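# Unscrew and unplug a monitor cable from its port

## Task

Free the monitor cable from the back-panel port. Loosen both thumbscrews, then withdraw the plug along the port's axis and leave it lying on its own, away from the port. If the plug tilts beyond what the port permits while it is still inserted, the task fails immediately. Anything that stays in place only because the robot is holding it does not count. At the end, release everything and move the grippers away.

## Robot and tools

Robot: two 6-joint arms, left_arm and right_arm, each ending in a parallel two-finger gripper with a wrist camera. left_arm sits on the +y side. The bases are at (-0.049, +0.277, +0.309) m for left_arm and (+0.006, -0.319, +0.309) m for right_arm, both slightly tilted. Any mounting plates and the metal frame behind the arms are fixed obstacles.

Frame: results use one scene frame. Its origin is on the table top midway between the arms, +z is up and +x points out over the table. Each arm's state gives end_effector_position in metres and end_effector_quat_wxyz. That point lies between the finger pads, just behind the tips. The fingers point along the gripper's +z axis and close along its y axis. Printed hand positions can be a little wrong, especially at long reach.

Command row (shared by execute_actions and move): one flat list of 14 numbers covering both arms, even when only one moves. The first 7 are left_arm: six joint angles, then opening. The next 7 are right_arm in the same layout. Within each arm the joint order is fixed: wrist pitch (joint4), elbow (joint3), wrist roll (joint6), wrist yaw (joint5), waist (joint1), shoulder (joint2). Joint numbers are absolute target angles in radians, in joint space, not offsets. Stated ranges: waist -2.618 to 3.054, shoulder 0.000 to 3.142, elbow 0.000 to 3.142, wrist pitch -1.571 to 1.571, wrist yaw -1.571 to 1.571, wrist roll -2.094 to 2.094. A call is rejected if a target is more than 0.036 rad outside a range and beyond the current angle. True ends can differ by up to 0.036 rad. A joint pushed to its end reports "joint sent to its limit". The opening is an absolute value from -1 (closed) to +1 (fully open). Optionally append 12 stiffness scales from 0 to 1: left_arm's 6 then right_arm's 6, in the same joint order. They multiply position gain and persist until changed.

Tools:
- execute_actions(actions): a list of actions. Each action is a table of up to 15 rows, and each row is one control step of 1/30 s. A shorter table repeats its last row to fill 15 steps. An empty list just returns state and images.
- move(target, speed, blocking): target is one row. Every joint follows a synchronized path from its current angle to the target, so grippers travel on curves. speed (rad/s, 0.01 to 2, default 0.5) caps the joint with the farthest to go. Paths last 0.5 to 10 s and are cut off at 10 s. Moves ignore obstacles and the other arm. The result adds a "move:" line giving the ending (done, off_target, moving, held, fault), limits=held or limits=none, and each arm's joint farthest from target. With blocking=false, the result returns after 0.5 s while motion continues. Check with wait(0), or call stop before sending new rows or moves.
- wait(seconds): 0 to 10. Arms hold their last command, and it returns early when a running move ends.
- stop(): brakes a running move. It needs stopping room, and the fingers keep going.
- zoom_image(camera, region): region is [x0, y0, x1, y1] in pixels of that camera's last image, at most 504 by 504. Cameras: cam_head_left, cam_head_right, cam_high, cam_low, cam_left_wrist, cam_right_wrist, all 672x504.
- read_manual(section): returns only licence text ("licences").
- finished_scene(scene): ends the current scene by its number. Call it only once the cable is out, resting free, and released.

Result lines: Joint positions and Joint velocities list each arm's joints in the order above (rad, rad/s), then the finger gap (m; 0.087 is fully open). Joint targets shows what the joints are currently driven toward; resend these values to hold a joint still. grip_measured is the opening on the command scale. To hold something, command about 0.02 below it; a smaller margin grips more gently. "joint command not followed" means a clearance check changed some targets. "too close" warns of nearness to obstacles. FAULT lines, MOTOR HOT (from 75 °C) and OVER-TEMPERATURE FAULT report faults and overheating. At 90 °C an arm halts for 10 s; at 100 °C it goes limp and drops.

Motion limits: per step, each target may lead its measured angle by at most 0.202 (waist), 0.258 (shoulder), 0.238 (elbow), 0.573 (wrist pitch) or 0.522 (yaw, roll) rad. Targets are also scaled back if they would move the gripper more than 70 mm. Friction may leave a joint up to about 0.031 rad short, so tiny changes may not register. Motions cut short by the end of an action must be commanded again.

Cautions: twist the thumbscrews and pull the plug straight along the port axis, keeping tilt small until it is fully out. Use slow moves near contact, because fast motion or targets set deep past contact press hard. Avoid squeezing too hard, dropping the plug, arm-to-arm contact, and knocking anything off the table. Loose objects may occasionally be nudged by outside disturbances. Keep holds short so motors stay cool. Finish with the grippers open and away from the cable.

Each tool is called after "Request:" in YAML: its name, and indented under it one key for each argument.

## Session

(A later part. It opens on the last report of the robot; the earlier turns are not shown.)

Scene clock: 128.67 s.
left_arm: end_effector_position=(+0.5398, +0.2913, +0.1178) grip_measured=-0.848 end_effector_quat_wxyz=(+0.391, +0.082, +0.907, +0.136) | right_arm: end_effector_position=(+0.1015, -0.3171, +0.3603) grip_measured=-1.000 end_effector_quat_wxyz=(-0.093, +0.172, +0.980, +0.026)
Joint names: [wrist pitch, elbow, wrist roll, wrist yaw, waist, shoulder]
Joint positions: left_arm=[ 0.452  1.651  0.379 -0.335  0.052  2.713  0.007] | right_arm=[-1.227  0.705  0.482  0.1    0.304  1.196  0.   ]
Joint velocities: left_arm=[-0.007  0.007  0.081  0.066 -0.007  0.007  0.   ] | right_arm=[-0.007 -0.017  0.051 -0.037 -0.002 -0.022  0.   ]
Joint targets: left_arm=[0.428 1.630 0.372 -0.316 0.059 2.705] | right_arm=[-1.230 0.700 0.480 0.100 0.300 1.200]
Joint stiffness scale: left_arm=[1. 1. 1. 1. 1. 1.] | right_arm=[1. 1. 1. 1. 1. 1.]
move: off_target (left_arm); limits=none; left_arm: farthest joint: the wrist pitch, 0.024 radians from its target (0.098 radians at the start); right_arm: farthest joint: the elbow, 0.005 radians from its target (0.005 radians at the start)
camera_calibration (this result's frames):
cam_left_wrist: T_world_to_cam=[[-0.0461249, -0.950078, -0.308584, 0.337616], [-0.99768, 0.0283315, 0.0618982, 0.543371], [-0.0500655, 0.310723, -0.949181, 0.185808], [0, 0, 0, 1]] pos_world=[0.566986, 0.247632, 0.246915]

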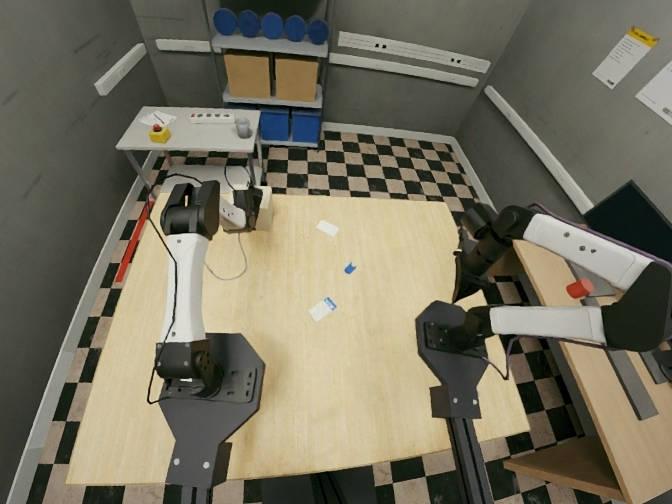

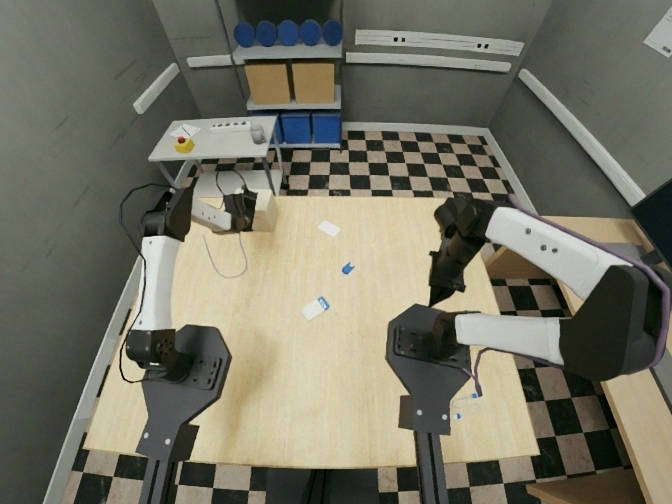

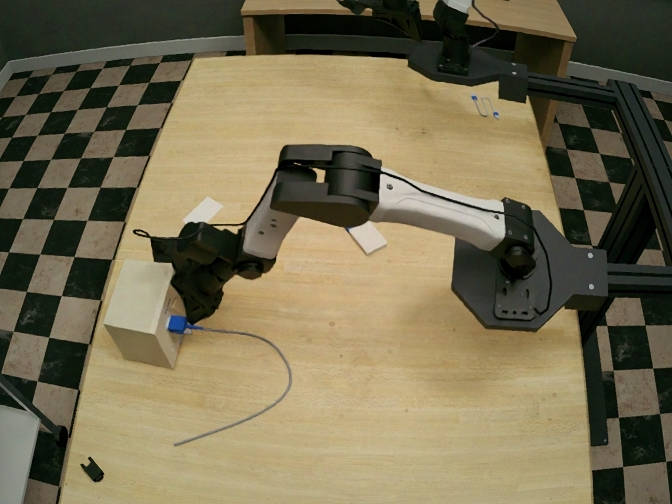

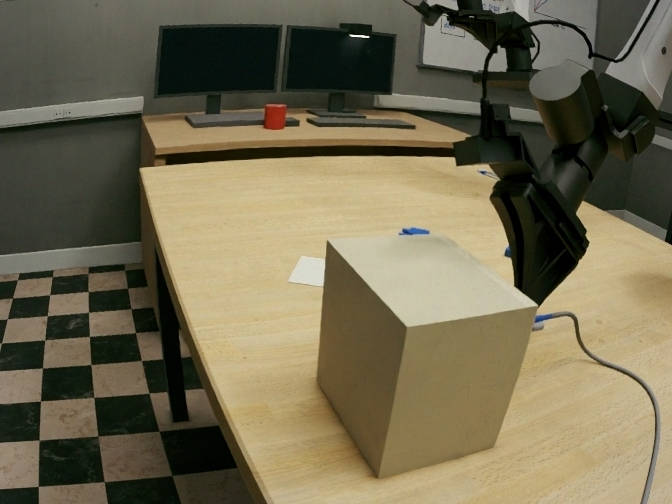

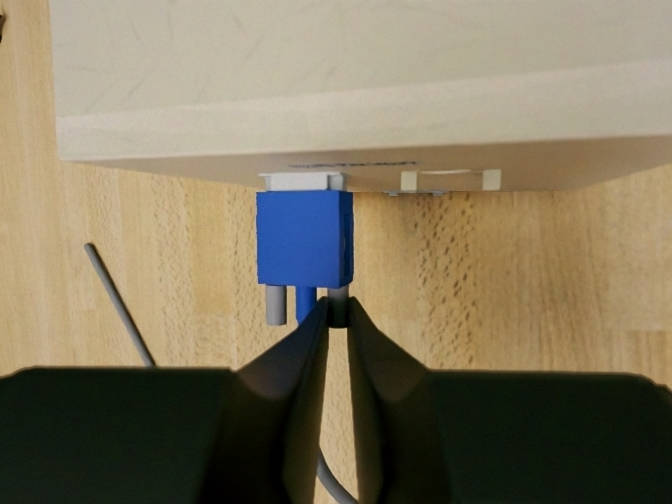

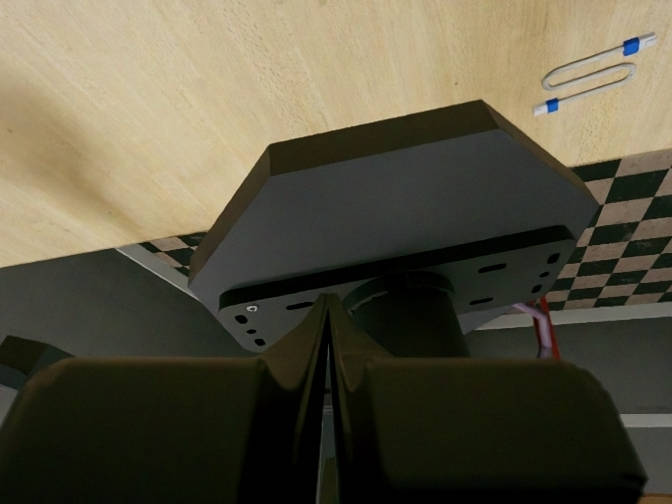

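Request:
execute_actions:
  actions:
    - [[0.452,1.651,0.379,-0.335,0.064,2.713,-0.79,-1.23,0.7,0.48,0.1,0.3,1.2,-1]]

Request:
move:
  target: [0.41,1.62,0.379,-0.335,0.064,2.665,-0.79,-1.23,0.7,0.48,0.1,0.3,1.2,-1]
  speed: 0.1

Request:
move:
  target: [0.43,1.64,0.41,-0.295,0.08,2.67,0.1,-1.23,0.7,0.48,0.1,0.3,1.2,-1]
  speed: 0.1

Request:
move:
  target: [0.45,1.668,0.416,-0.285,0.095,2.731,0.1,-1.23,0.7,0.48,0.1,0.3,1.2,-1]
  speed: 0.1

Scene clock: 130.23 s.
left_arm: end_effector_position=(+0.5397, +0.2919, +0.1177) grip_measured=-0.790 end_effector_quat_wxyz=(+0.390, +0.081, +0.907, +0.137) | right_arm: end_effector_position=(+0.1015, -0.3171, +0.3603) grip_measured=-1.000 end_effector_quat_wxyz=(-0.093, +0.172, +0.980, +0.026)
Joint names: [wrist pitch, elbow, wrist roll, wrist yaw, waist, shoulder]
Joint positions: left_arm=[ 0.452  1.651  0.379 -0.335  0.053  2.713  0.009] | right_arm=[-1.227  0.705  0.482  0.1    0.304  1.196  0.   ]
Joint velocities: left_arm=[-0.066 -0.017 -0.051 -0.007 -0.002  0.012 -0.001] | right_arm=[ 0.051  0.002  0.037 -0.022 -0.017 -0.007  0.   ]
Joint targets: left_arm=[0.452 1.651 0.379 -0.335 0.064 2.713] | right_arm=[-1.230 0.700 0.480 0.100 0.300 1.200]
Joint stiffness scale: left_arm=[1. 1. 1. 1. 1. 1.] | right_arm=[1. 1. 1. 1. 1. 1.]
camera_calibration (this result's frames):
cam_left_wrist: T_world_to_cam=[[-0.0448634, -0.950193, -0.308417, 0.337541], [-0.99771, 0.0269736, 0.0620281, 0.543701], [-0.0506195, 0.310494, -0.949227, 0.185852], [0, 0, 0, 1]] pos_world=[0.567007, 0.248357, 0.246794]

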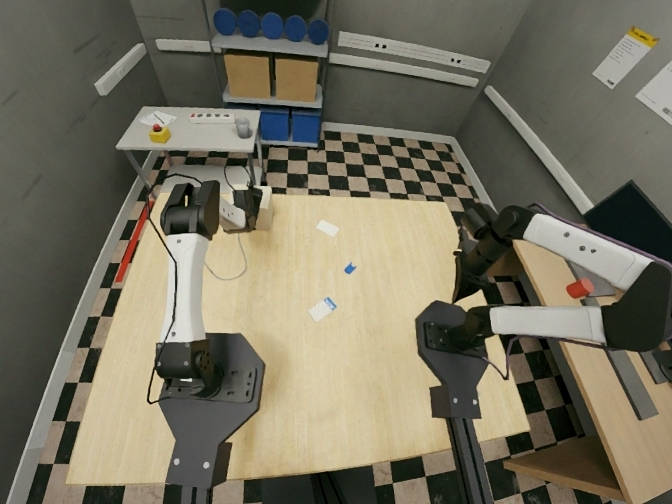

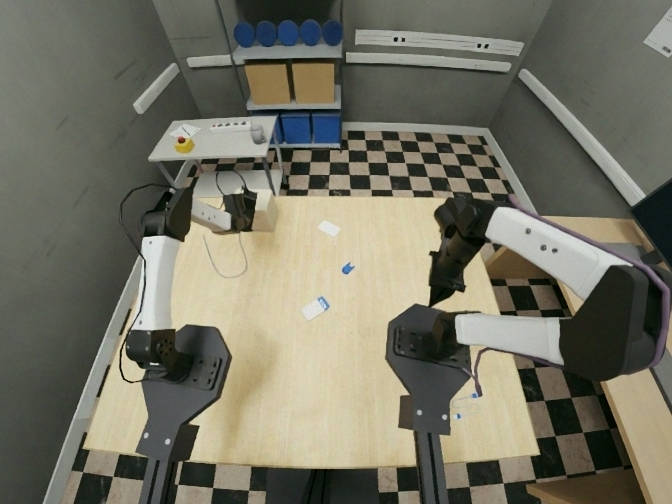

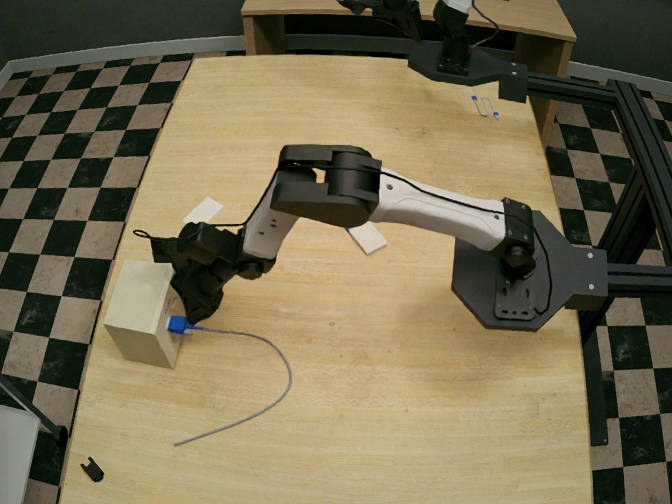

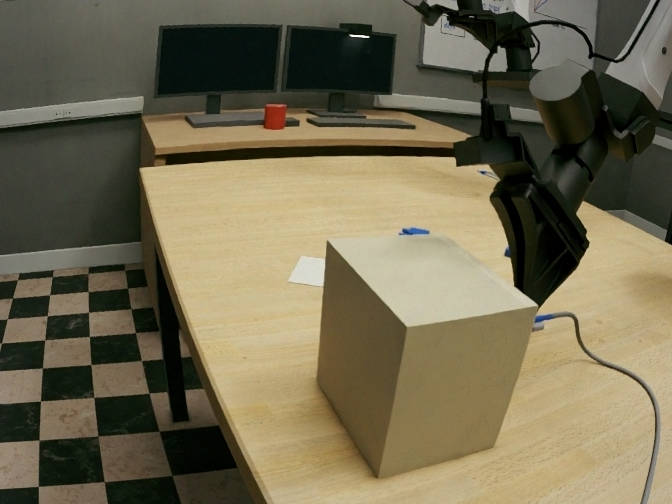

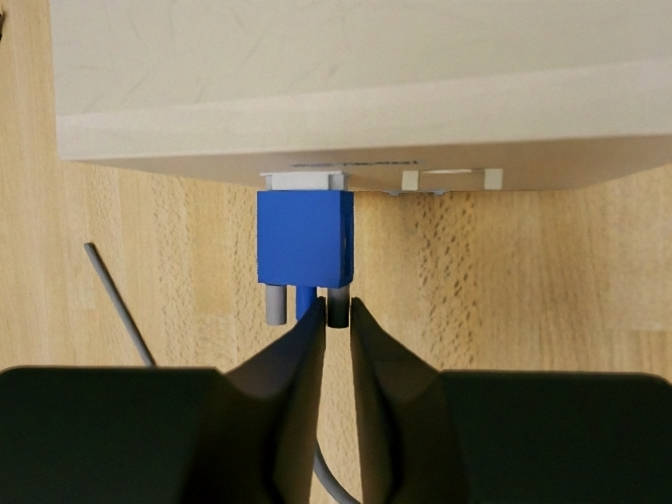

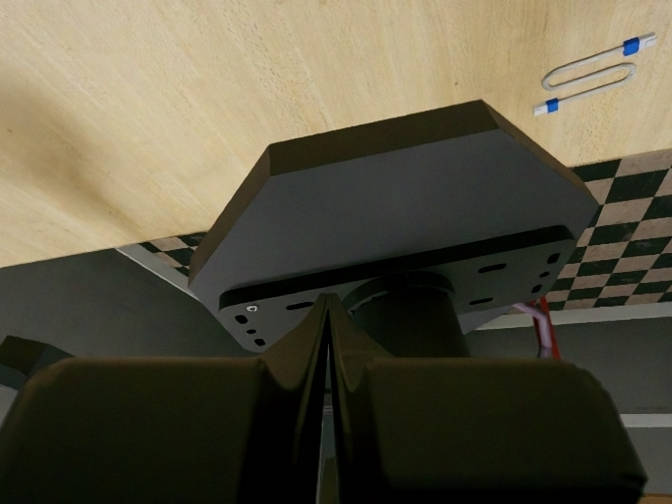

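Scene clock: 131.13 s.
left_arm: end_effector_position=(+0.5420, +0.2926, +0.1318) grip_measured=-0.790 end_effector_quat_wxyz=(+0.392, +0.083, +0.907, +0.131) | right_arm: end_effector_position=(+0.1015, -0.3171, +0.3603) grip_measured=-1.000 end_effector_quat_wxyz=(-0.093, +0.172, +0.980, +0.026)
Joint names: [wrist pitch, elbow, wrist roll, wrist yaw, waist, shoulder]
Joint positions: left_arm=[ 0.423  1.638  0.377 -0.324  0.053  2.672  0.009] | right_arm=[-1.227  0.705  0.482  0.1    0.304  1.196  0.   ]
Joint velocities: left_arm=[-0.022 -0.002 -0.037  0.051  0.007 -0.002 -0.001] | right_arm=[ 0.037 -0.007 -0.11   0.022 -0.002  0.007  0.   ]
Joint targets: left_arm=[0.410 1.620 0.379 -0.335 0.064 2.665] | right_arm=[-1.230 0.700 0.480 0.100 0.300 1.200]
Joint stiffness scale: left_arm=[1. 1. 1. 1. 1. 1.] | right_arm=[1. 1. 1. 1. 1. 1.]
move: done; limits=none; left_arm: farthest joint: the elbow, 0.018 radians from its target (0.031 radians at the start); right_arm: farthest joint: the elbow, 0.005 radians from its target (0.005 radians at the start)
camera_calibration (this result's frames):
cam_left_wrist: T_world_to_cam=[[-0.0517124, -0.95235, -0.300593, 0.345925], [-0.997528, 0.0349199, 0.060975, 0.542745], [-0.0475729, 0.303003, -0.951801, 0.199986], [0, 0, 0, 1]] pos_world=[0.568806, 0.249893, 0.261236]

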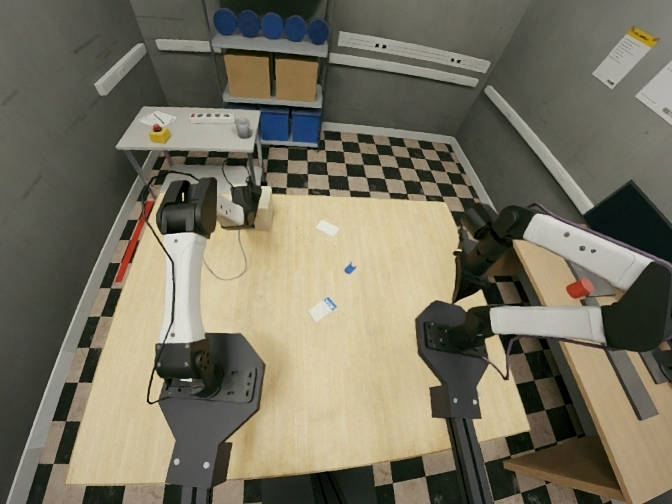

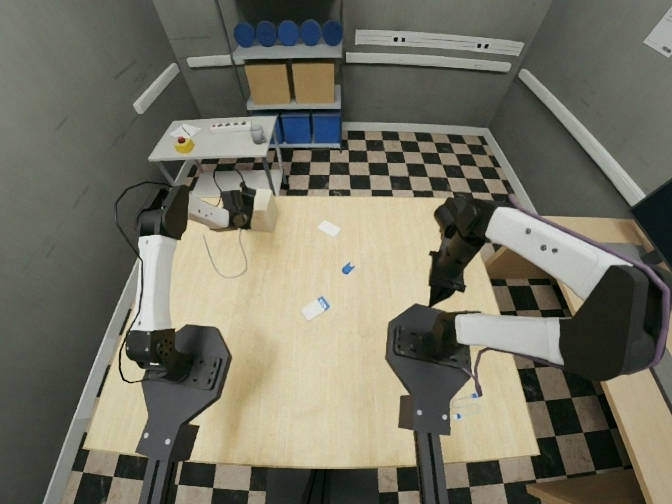

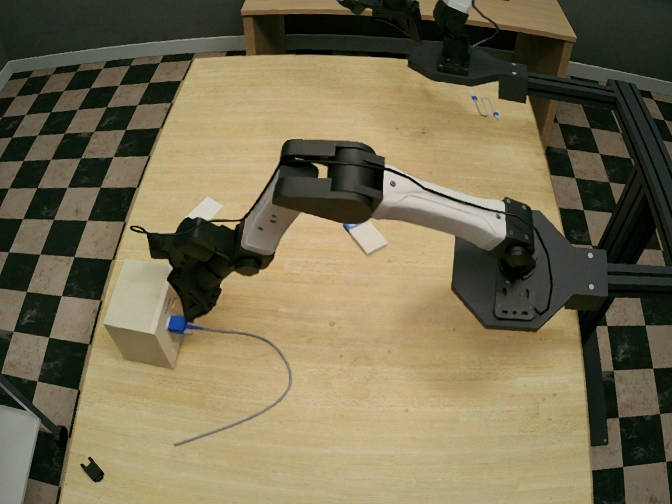

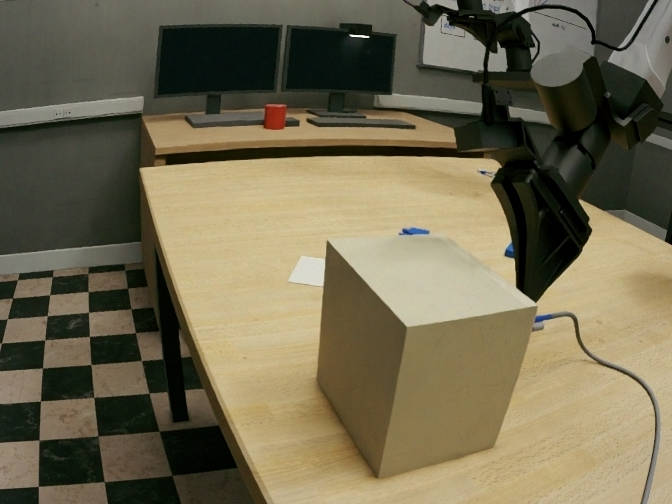

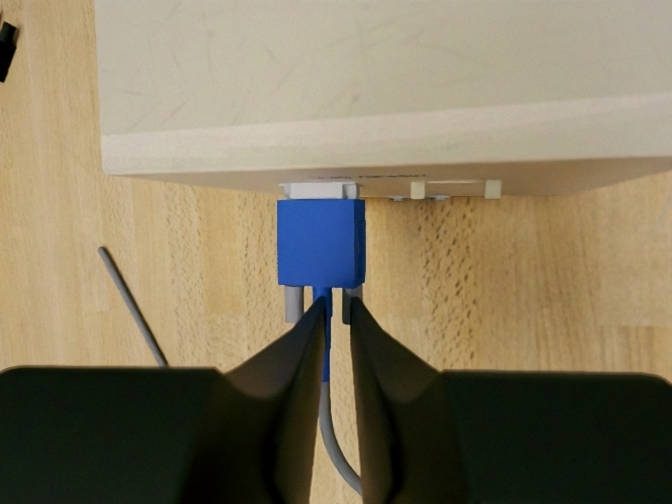

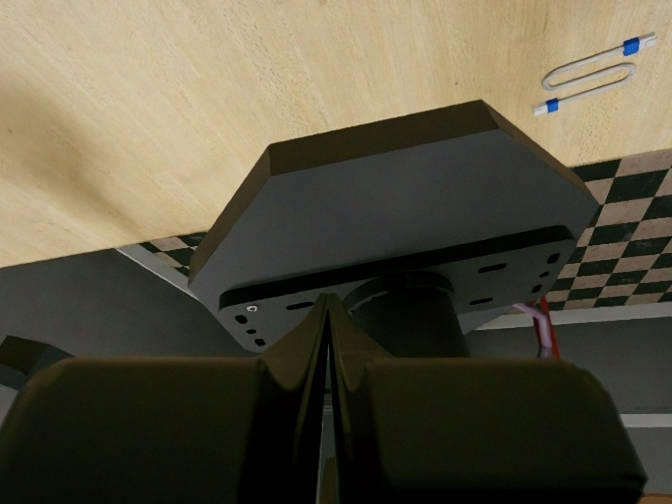

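Scene clock: 132.07 s.
left_arm: end_effector_position=(+0.5421, +0.3021, +0.1300) grip_measured=+0.100 end_effector_quat_wxyz=(+0.390, +0.090, +0.907, +0.133) | right_arm: end_effector_position=(+0.1015, -0.3171, +0.3603) grip_measured=-1.000 end_effector_quat_wxyz=(-0.093, +0.172, +0.980, +0.026)
Joint names: [wrist pitch, elbow, wrist roll, wrist yaw, waist, shoulder]
Joint positions: left_arm=[ 0.424  1.638  0.403 -0.306  0.072  2.672  0.048] | right_arm=[-1.227  0.705  0.482  0.1    0.304  1.196  0.   ]
Joint velocities: left_arm=[-0.081 -0.002 -0.022  0.051  0.002 -0.002 -0.   ] | right_arm=[ 0.007  0.007  0.051 -0.022  0.007 -0.002  0.   ]
Joint targets: left_arm=[0.430 1.640 0.410 -0.295 0.080 2.670] | right_arm=[-1.230 0.700 0.480 0.100 0.300 1.200]
Joint stiffness scale: left_arm=[1. 1. 1. 1. 1. 1.] | right_arm=[1. 1. 1. 1. 1. 1.]
move: done; limits=none; left_arm: farthest joint: the wrist yaw, 0.011 radians from its target (0.029 radians at the start); right_arm: farthest joint: the elbow, 0.005 radians from its target (0.005 radians at the start)
camera_calibration (this result's frames):
cam_left_wrist: T_world_to_cam=[[-0.0638927, -0.949058, -0.308554, 0.361129], [-0.996782, 0.0456958, 0.0658526, 0.538362], [-0.0483983, 0.311769, -0.948924, 0.192825], [0, 0, 0, 1]] pos_world=[0.569036, 0.258015, 0.258952]

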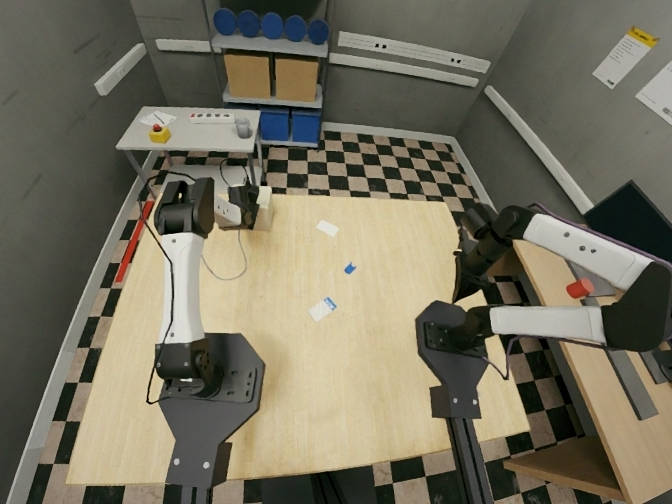

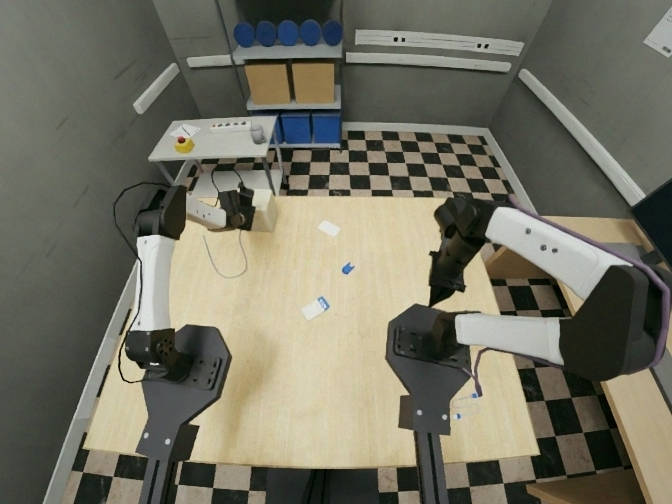

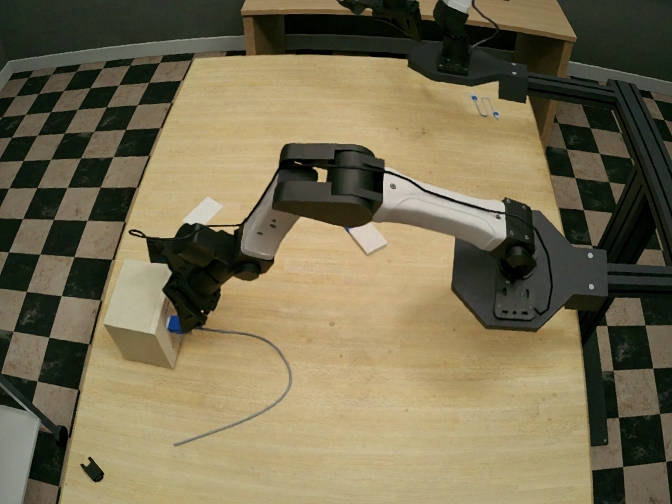

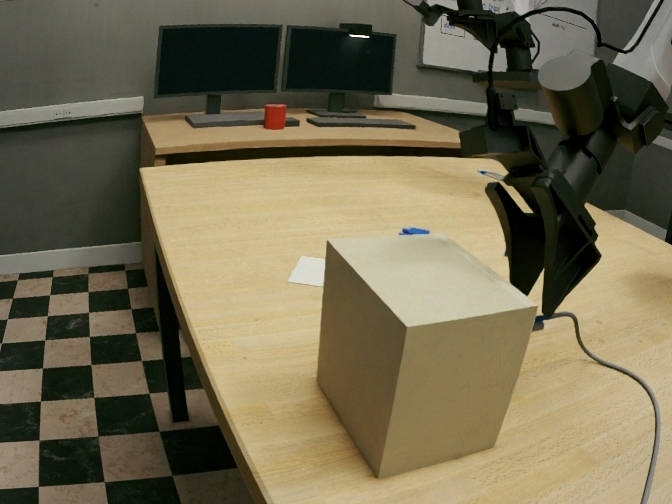

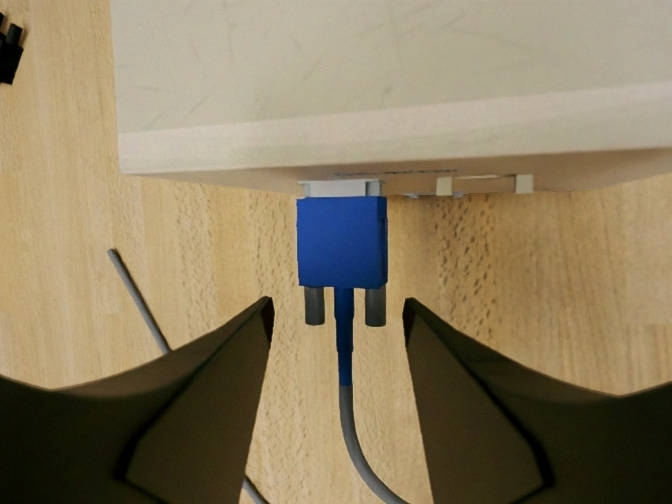

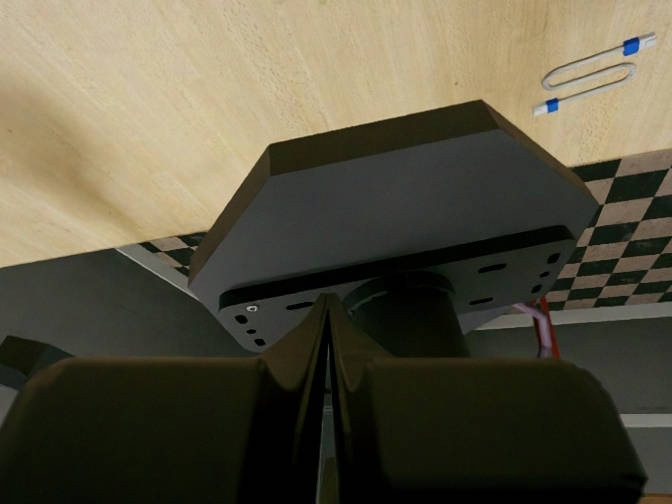

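Scene clock: 133.20 s.
left_arm: end_effector_position=(+0.5391, +0.3066, +0.1133) grip_measured=+0.100 end_effector_quat_wxyz=(+0.386, +0.090, +0.909, +0.133) | right_arm: end_effector_position=(+0.1015, -0.3171, +0.3603) grip_measured=-1.000 end_effector_quat_wxyz=(-0.093, +0.172, +0.980, +0.026)
Joint names: [wrist pitch, elbow, wrist roll, wrist yaw, waist, shoulder]
Joint positions: left_arm=[ 0.444  1.653  0.41  -0.296  0.087  2.713  0.048] | right_arm=[-1.227  0.705  0.482  0.1    0.304  1.196  0.   ]
Joint velocities: left_arm=[-0.022 -0.007  0.007 -0.051  0.022  0.007  0.001] | right_arm=[-0.037 -0.007  0.066 -0.022 -0.032 -0.012  0.   ]
Joint targets: left_arm=[0.450 1.668 0.416 -0.285 0.095 2.731] | right_arm=[-1.230 0.700 0.480 0.100 0.300 1.200]
Joint stiffness scale: left_arm=[1. 1. 1. 1. 1. 1.] | right_arm=[1. 1. 1. 1. 1. 1.]
move: done; limits=none; left_arm: farthest joint: the shoulder, 0.018 radians from its target (0.059 radians at the start); right_arm: farthest joint: the elbow, 0.005 radians from its target (0.005 radians at the start)
camera_calibration (this result's frames):
cam_left_wrist: T_world_to_cam=[[-0.0656304, -0.949125, -0.307985, 0.360924], [-0.996207, 0.0446531, 0.0746795, 0.535301], [-0.0571277, 0.311718, -0.948456, 0.180102], [0, 0, 0, 1]] pos_world=[0.567247, 0.262518, 0.242002]

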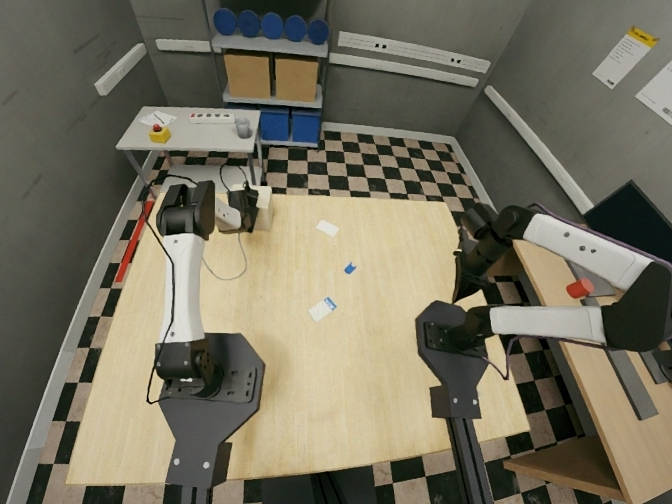

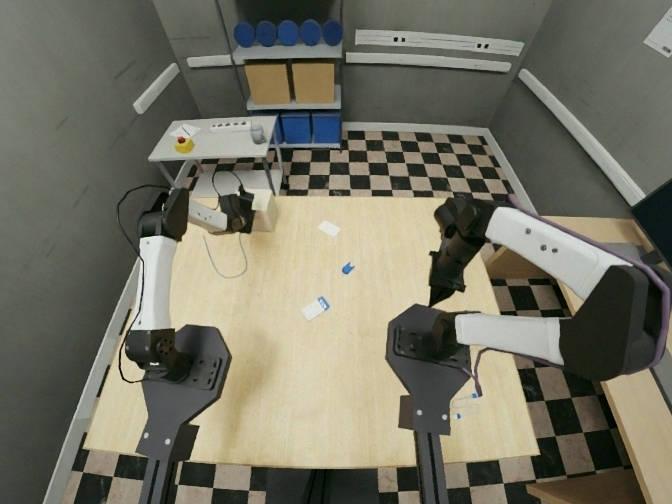

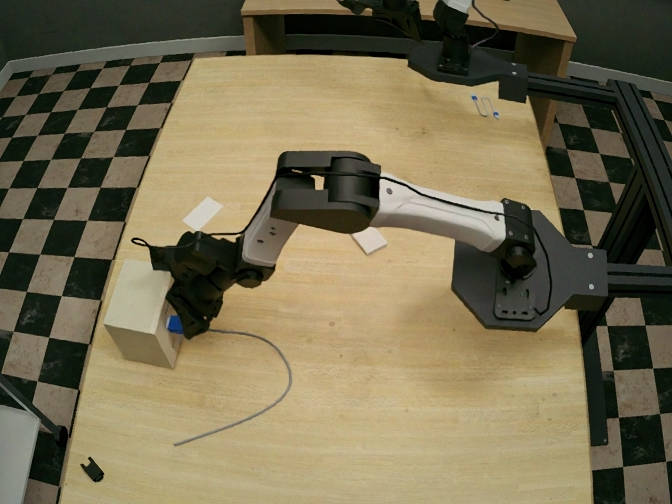

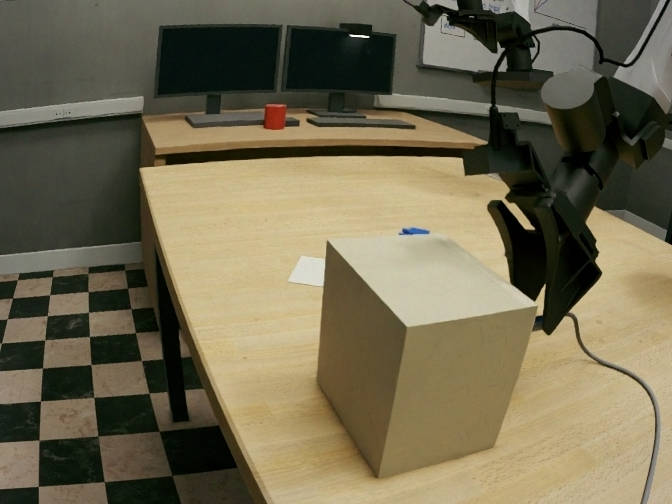

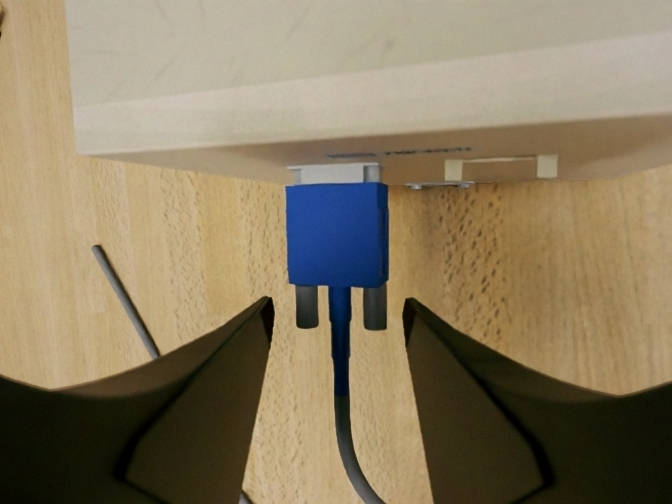

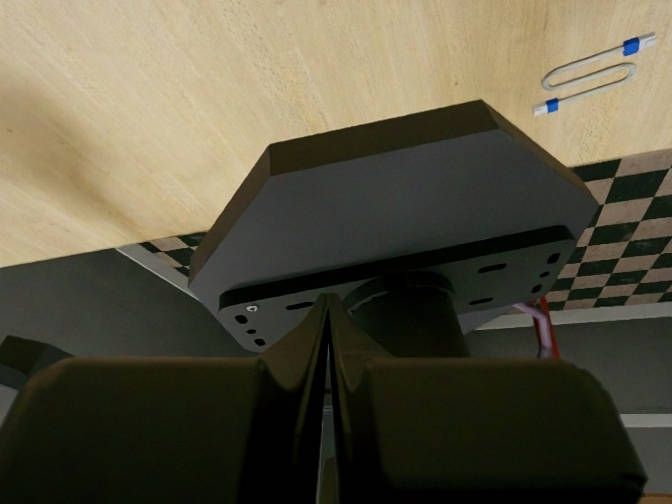

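Request:
execute_actions:
  actions:
    - [[0.45,1.65,0.416,-0.3,0.088,2.72,-0.2,-1.23,0.7,0.48,0.1,0.3,1.2,-1],[0.45,1.65,0.416,-0.3,0.088,2.72,-0.24,-1.23,0.7,0.48,0.1,0.3,1.2,-1],[0.45,1.66,0.416,-0.3,0.088,2.71,-0.27,-1.23,0.7,0.48,0.1,0.3,1.2,-1],[0.45,1.666,0.41,-0.3,0.088,2.71,-0.3,-1.23,0.7,0.48,0.1,0.3,1.2,-1],[0.45,1.666,0.41,-0.3,0.088,2.71,-0.34,-1.23,0.7,0.48,0.1,0.3,1.2,-1],[0.426,1.666,0.39,-0.277,0.095,2.707,-0.4,-1.23,0.7,0.48,0.1,0.3,1.2,-1],[0.414,1.666,0.374,-0.254,0.102,2.702,-0.4,-1.23,0.7,0.48,0.1,0.3,1.2,-1],[0.403,1.666,0.358,-0.231,0.110,2.697,-0.4,-1.23,0.7,0.48,0.1,0.3,1.2,-1],[0.392,1.666,0.342,-0.208,0.117,2.692,-0.4,-1.23,0.7,0.48,0.1,0.3,1.2,-1],[0.381,1.666,0.326,-0.185,0.124,2.687,-0.4,-1.23,0.7,0.48,0.1,0.3,1.2,-1],[0.37,1.667,0.31,-0.162,0.131,2.683,-0.4,-1.23,0.7,0.48,0.1,0.3,1.2,-1],[0.36,1.668,0.295,-0.139,0.139,2.68,-0.4,-1.23,0.7,0.48,0.1,0.3,1.2,-1],[0.35,1.67,0.279,-0.116,0.146,2.677,-0.4,-1.23,0.7,0.48,0.1,0.3,1.2,-1],[0.34,1.672,0.264,-0.093,0.153,2.674,-0.4,-1.23,0.7,0.48,0.1,0.3,1.2,-1],[0.33,1.674,0.249,-0.07,0.16,2.672,-0.4,-1.23,0.7,0.48,0.1,0.3,1.2,-1]]
    - [[0.321,1.677,0.234,-0.046,0.168,2.67,-0.4,-1.23,0.7,0.48,0.1,0.3,1.2,-1],[0.312,1.68,0.219,-0.023,0.175,2.67,-0.4,-1.23,0.7,0.48,0.1,0.3,1.2,-1],[0.303,1.684,0.205,0.001,0.183,2.675,-0.4,-1.23,0.7,0.48,0.1,0.3,1.2,-1],[0.294,1.688,0.19,0.024,0.19,2.68,-0.4,-1.23,0.7,0.48,0.1,0.3,1.2,-1],[0.286,1.692,0.176,0.048,0.198,2.685,-0.4,-1.23,0.7,0.48,0.1,0.3,1.2,-1],[0.277,1.697,0.162,0.072,0.205,2.69,-0.4,-1.23,0.7,0.48,0.1,0.3,1.2,-1],[0.269,1.702,0.148,0.096,0.213,2.693,-0.4,-1.23,0.7,0.48,0.1,0.3,1.2,-1],[0.261,1.707,0.134,0.12,0.22,2.694,-0.4,-1.23,0.7,0.48,0.1,0.3,1.2,-1],[0.254,1.713,0.12,0.143,0.228,2.696,-0.4,-1.23,0.7,0.48,0.1,0.3,1.2,-1],[0.246,1.719,0.106,0.167,0.235,2.698,-0.4,-1.23,0.7,0.48,0.1,0.3,1.2,-1],[0.239,1.725,0.093,0.191,0.243,2.7,-0.4,-1.23,0.7,0.48,0.1,0.3,1.2,-1],[0.232,1.732,0.08,0.215,0.251,2.703,-0.4,-1.23,0.7,0.48,0.1,0.3,1.2,-1],[0.226,1.74,0.067,0.239,0.259,2.707,-0.4,-1.23,0.7,0.48,0.1,0.3,1.2,-1],[0.219,1.747,0.054,0.263,0.266,2.711,-0.4,-1.23,0.7,0.48,0.1,0.3,1.2,-1],[0.213,1.755,0.041,0.288,0.274,2.716,-0.4,-1.23,0.7,0.48,0.1,0.3,1.2,-1]]

Scene clock: 135.57 s.
left_arm: end_effector_position=(+0.5392, +0.3070, +0.1127) grip_measured=-0.303 end_effector_quat_wxyz=(+0.379, -0.011, +0.918, -0.114) | right_arm: end_effector_position=(+0.1015, -0.3171, +0.3603) grip_measured=-1.000 end_effector_quat_wxyz=(-0.093, +0.172, +0.980, +0.026)
Joint names: [wrist pitch, elbow, wrist roll, wrist yaw, waist, shoulder]
Joint positions: left_arm=[0.25  1.725 0.12  0.192 0.245 2.687 0.03 ] | right_arm=[-1.227  0.705  0.482  0.1    0.304  1.196  0.   ]
Joint velocities: left_arm=[-0.256  0.227 -0.491  0.755  0.222  0.095 -0.003] | right_arm=[-0.037 -0.002  0.007  0.051  0.002 -0.017  0.   ]
Joint targets: left_arm=[0.213 1.755 0.041 0.288 0.274 2.716] | right_arm=[-1.230 0.700 0.480 0.100 0.300 1.200]
Joint stiffness scale: left_arm=[1. 1. 1. 1. 1. 1.] | right_arm=[1. 1. 1. 1. 1. 1.]
camera_calibration (this result's frames):
cam_left_wrist: T_world_to_cam=[[-0.0698269, -0.972687, 0.221368, 0.310921], [-0.993109, 0.0887203, 0.0765757, 0.519974], [-0.094124, -0.214496, -0.972179, 0.363586], [0, 0, 0, 1]] pos_world=[0.572324, 0.334284, 0.244825]

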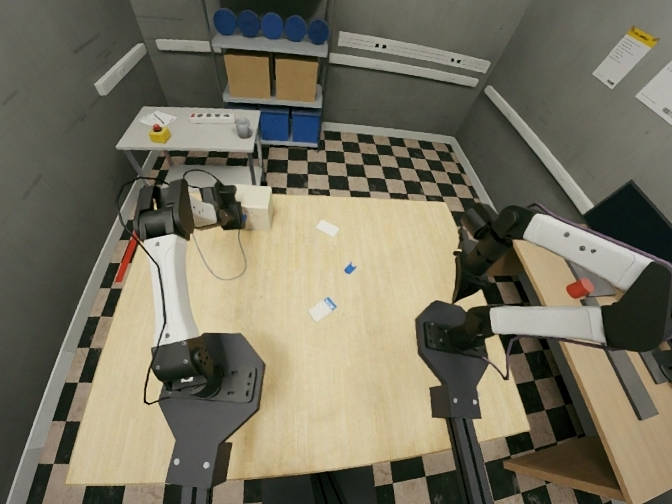

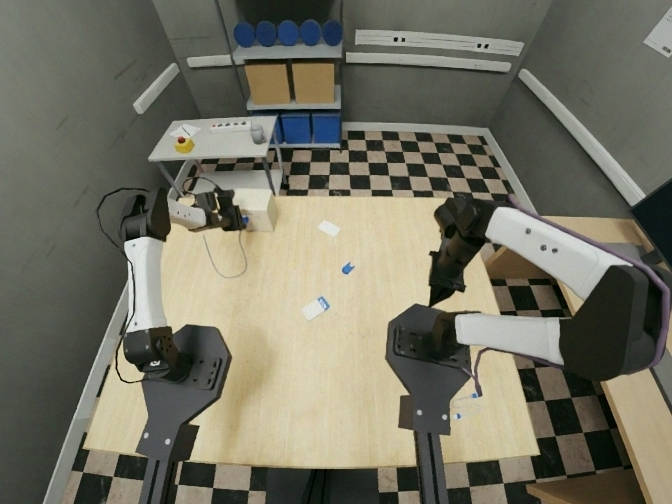

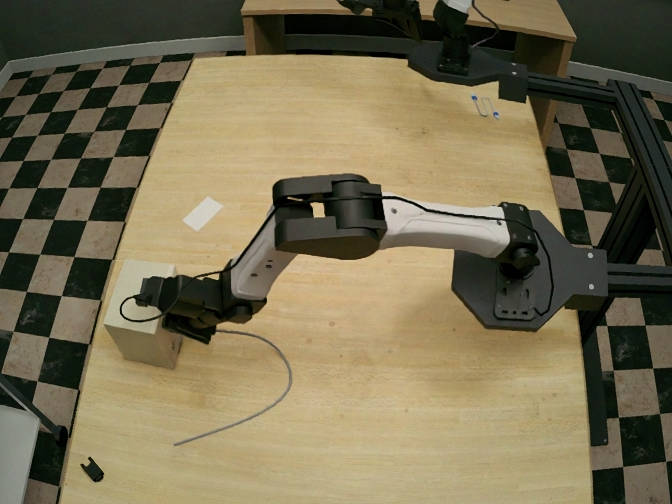

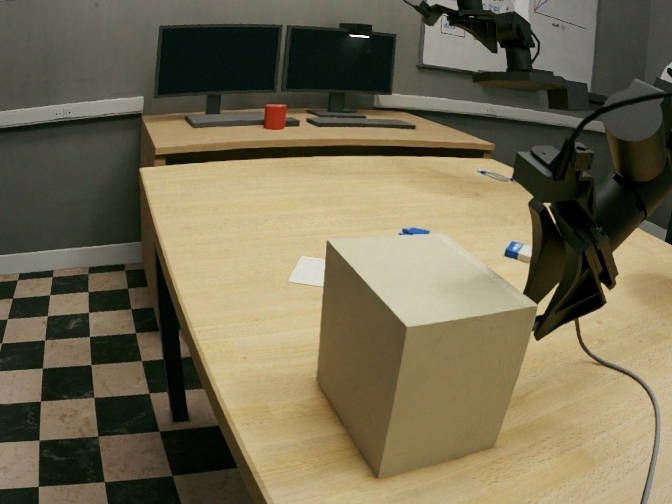

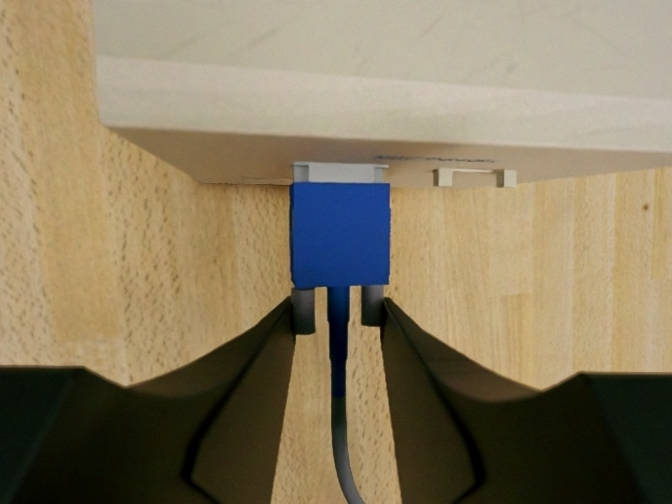

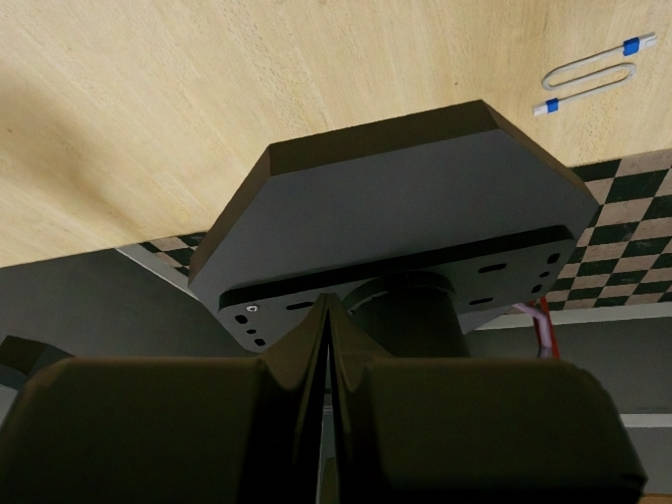

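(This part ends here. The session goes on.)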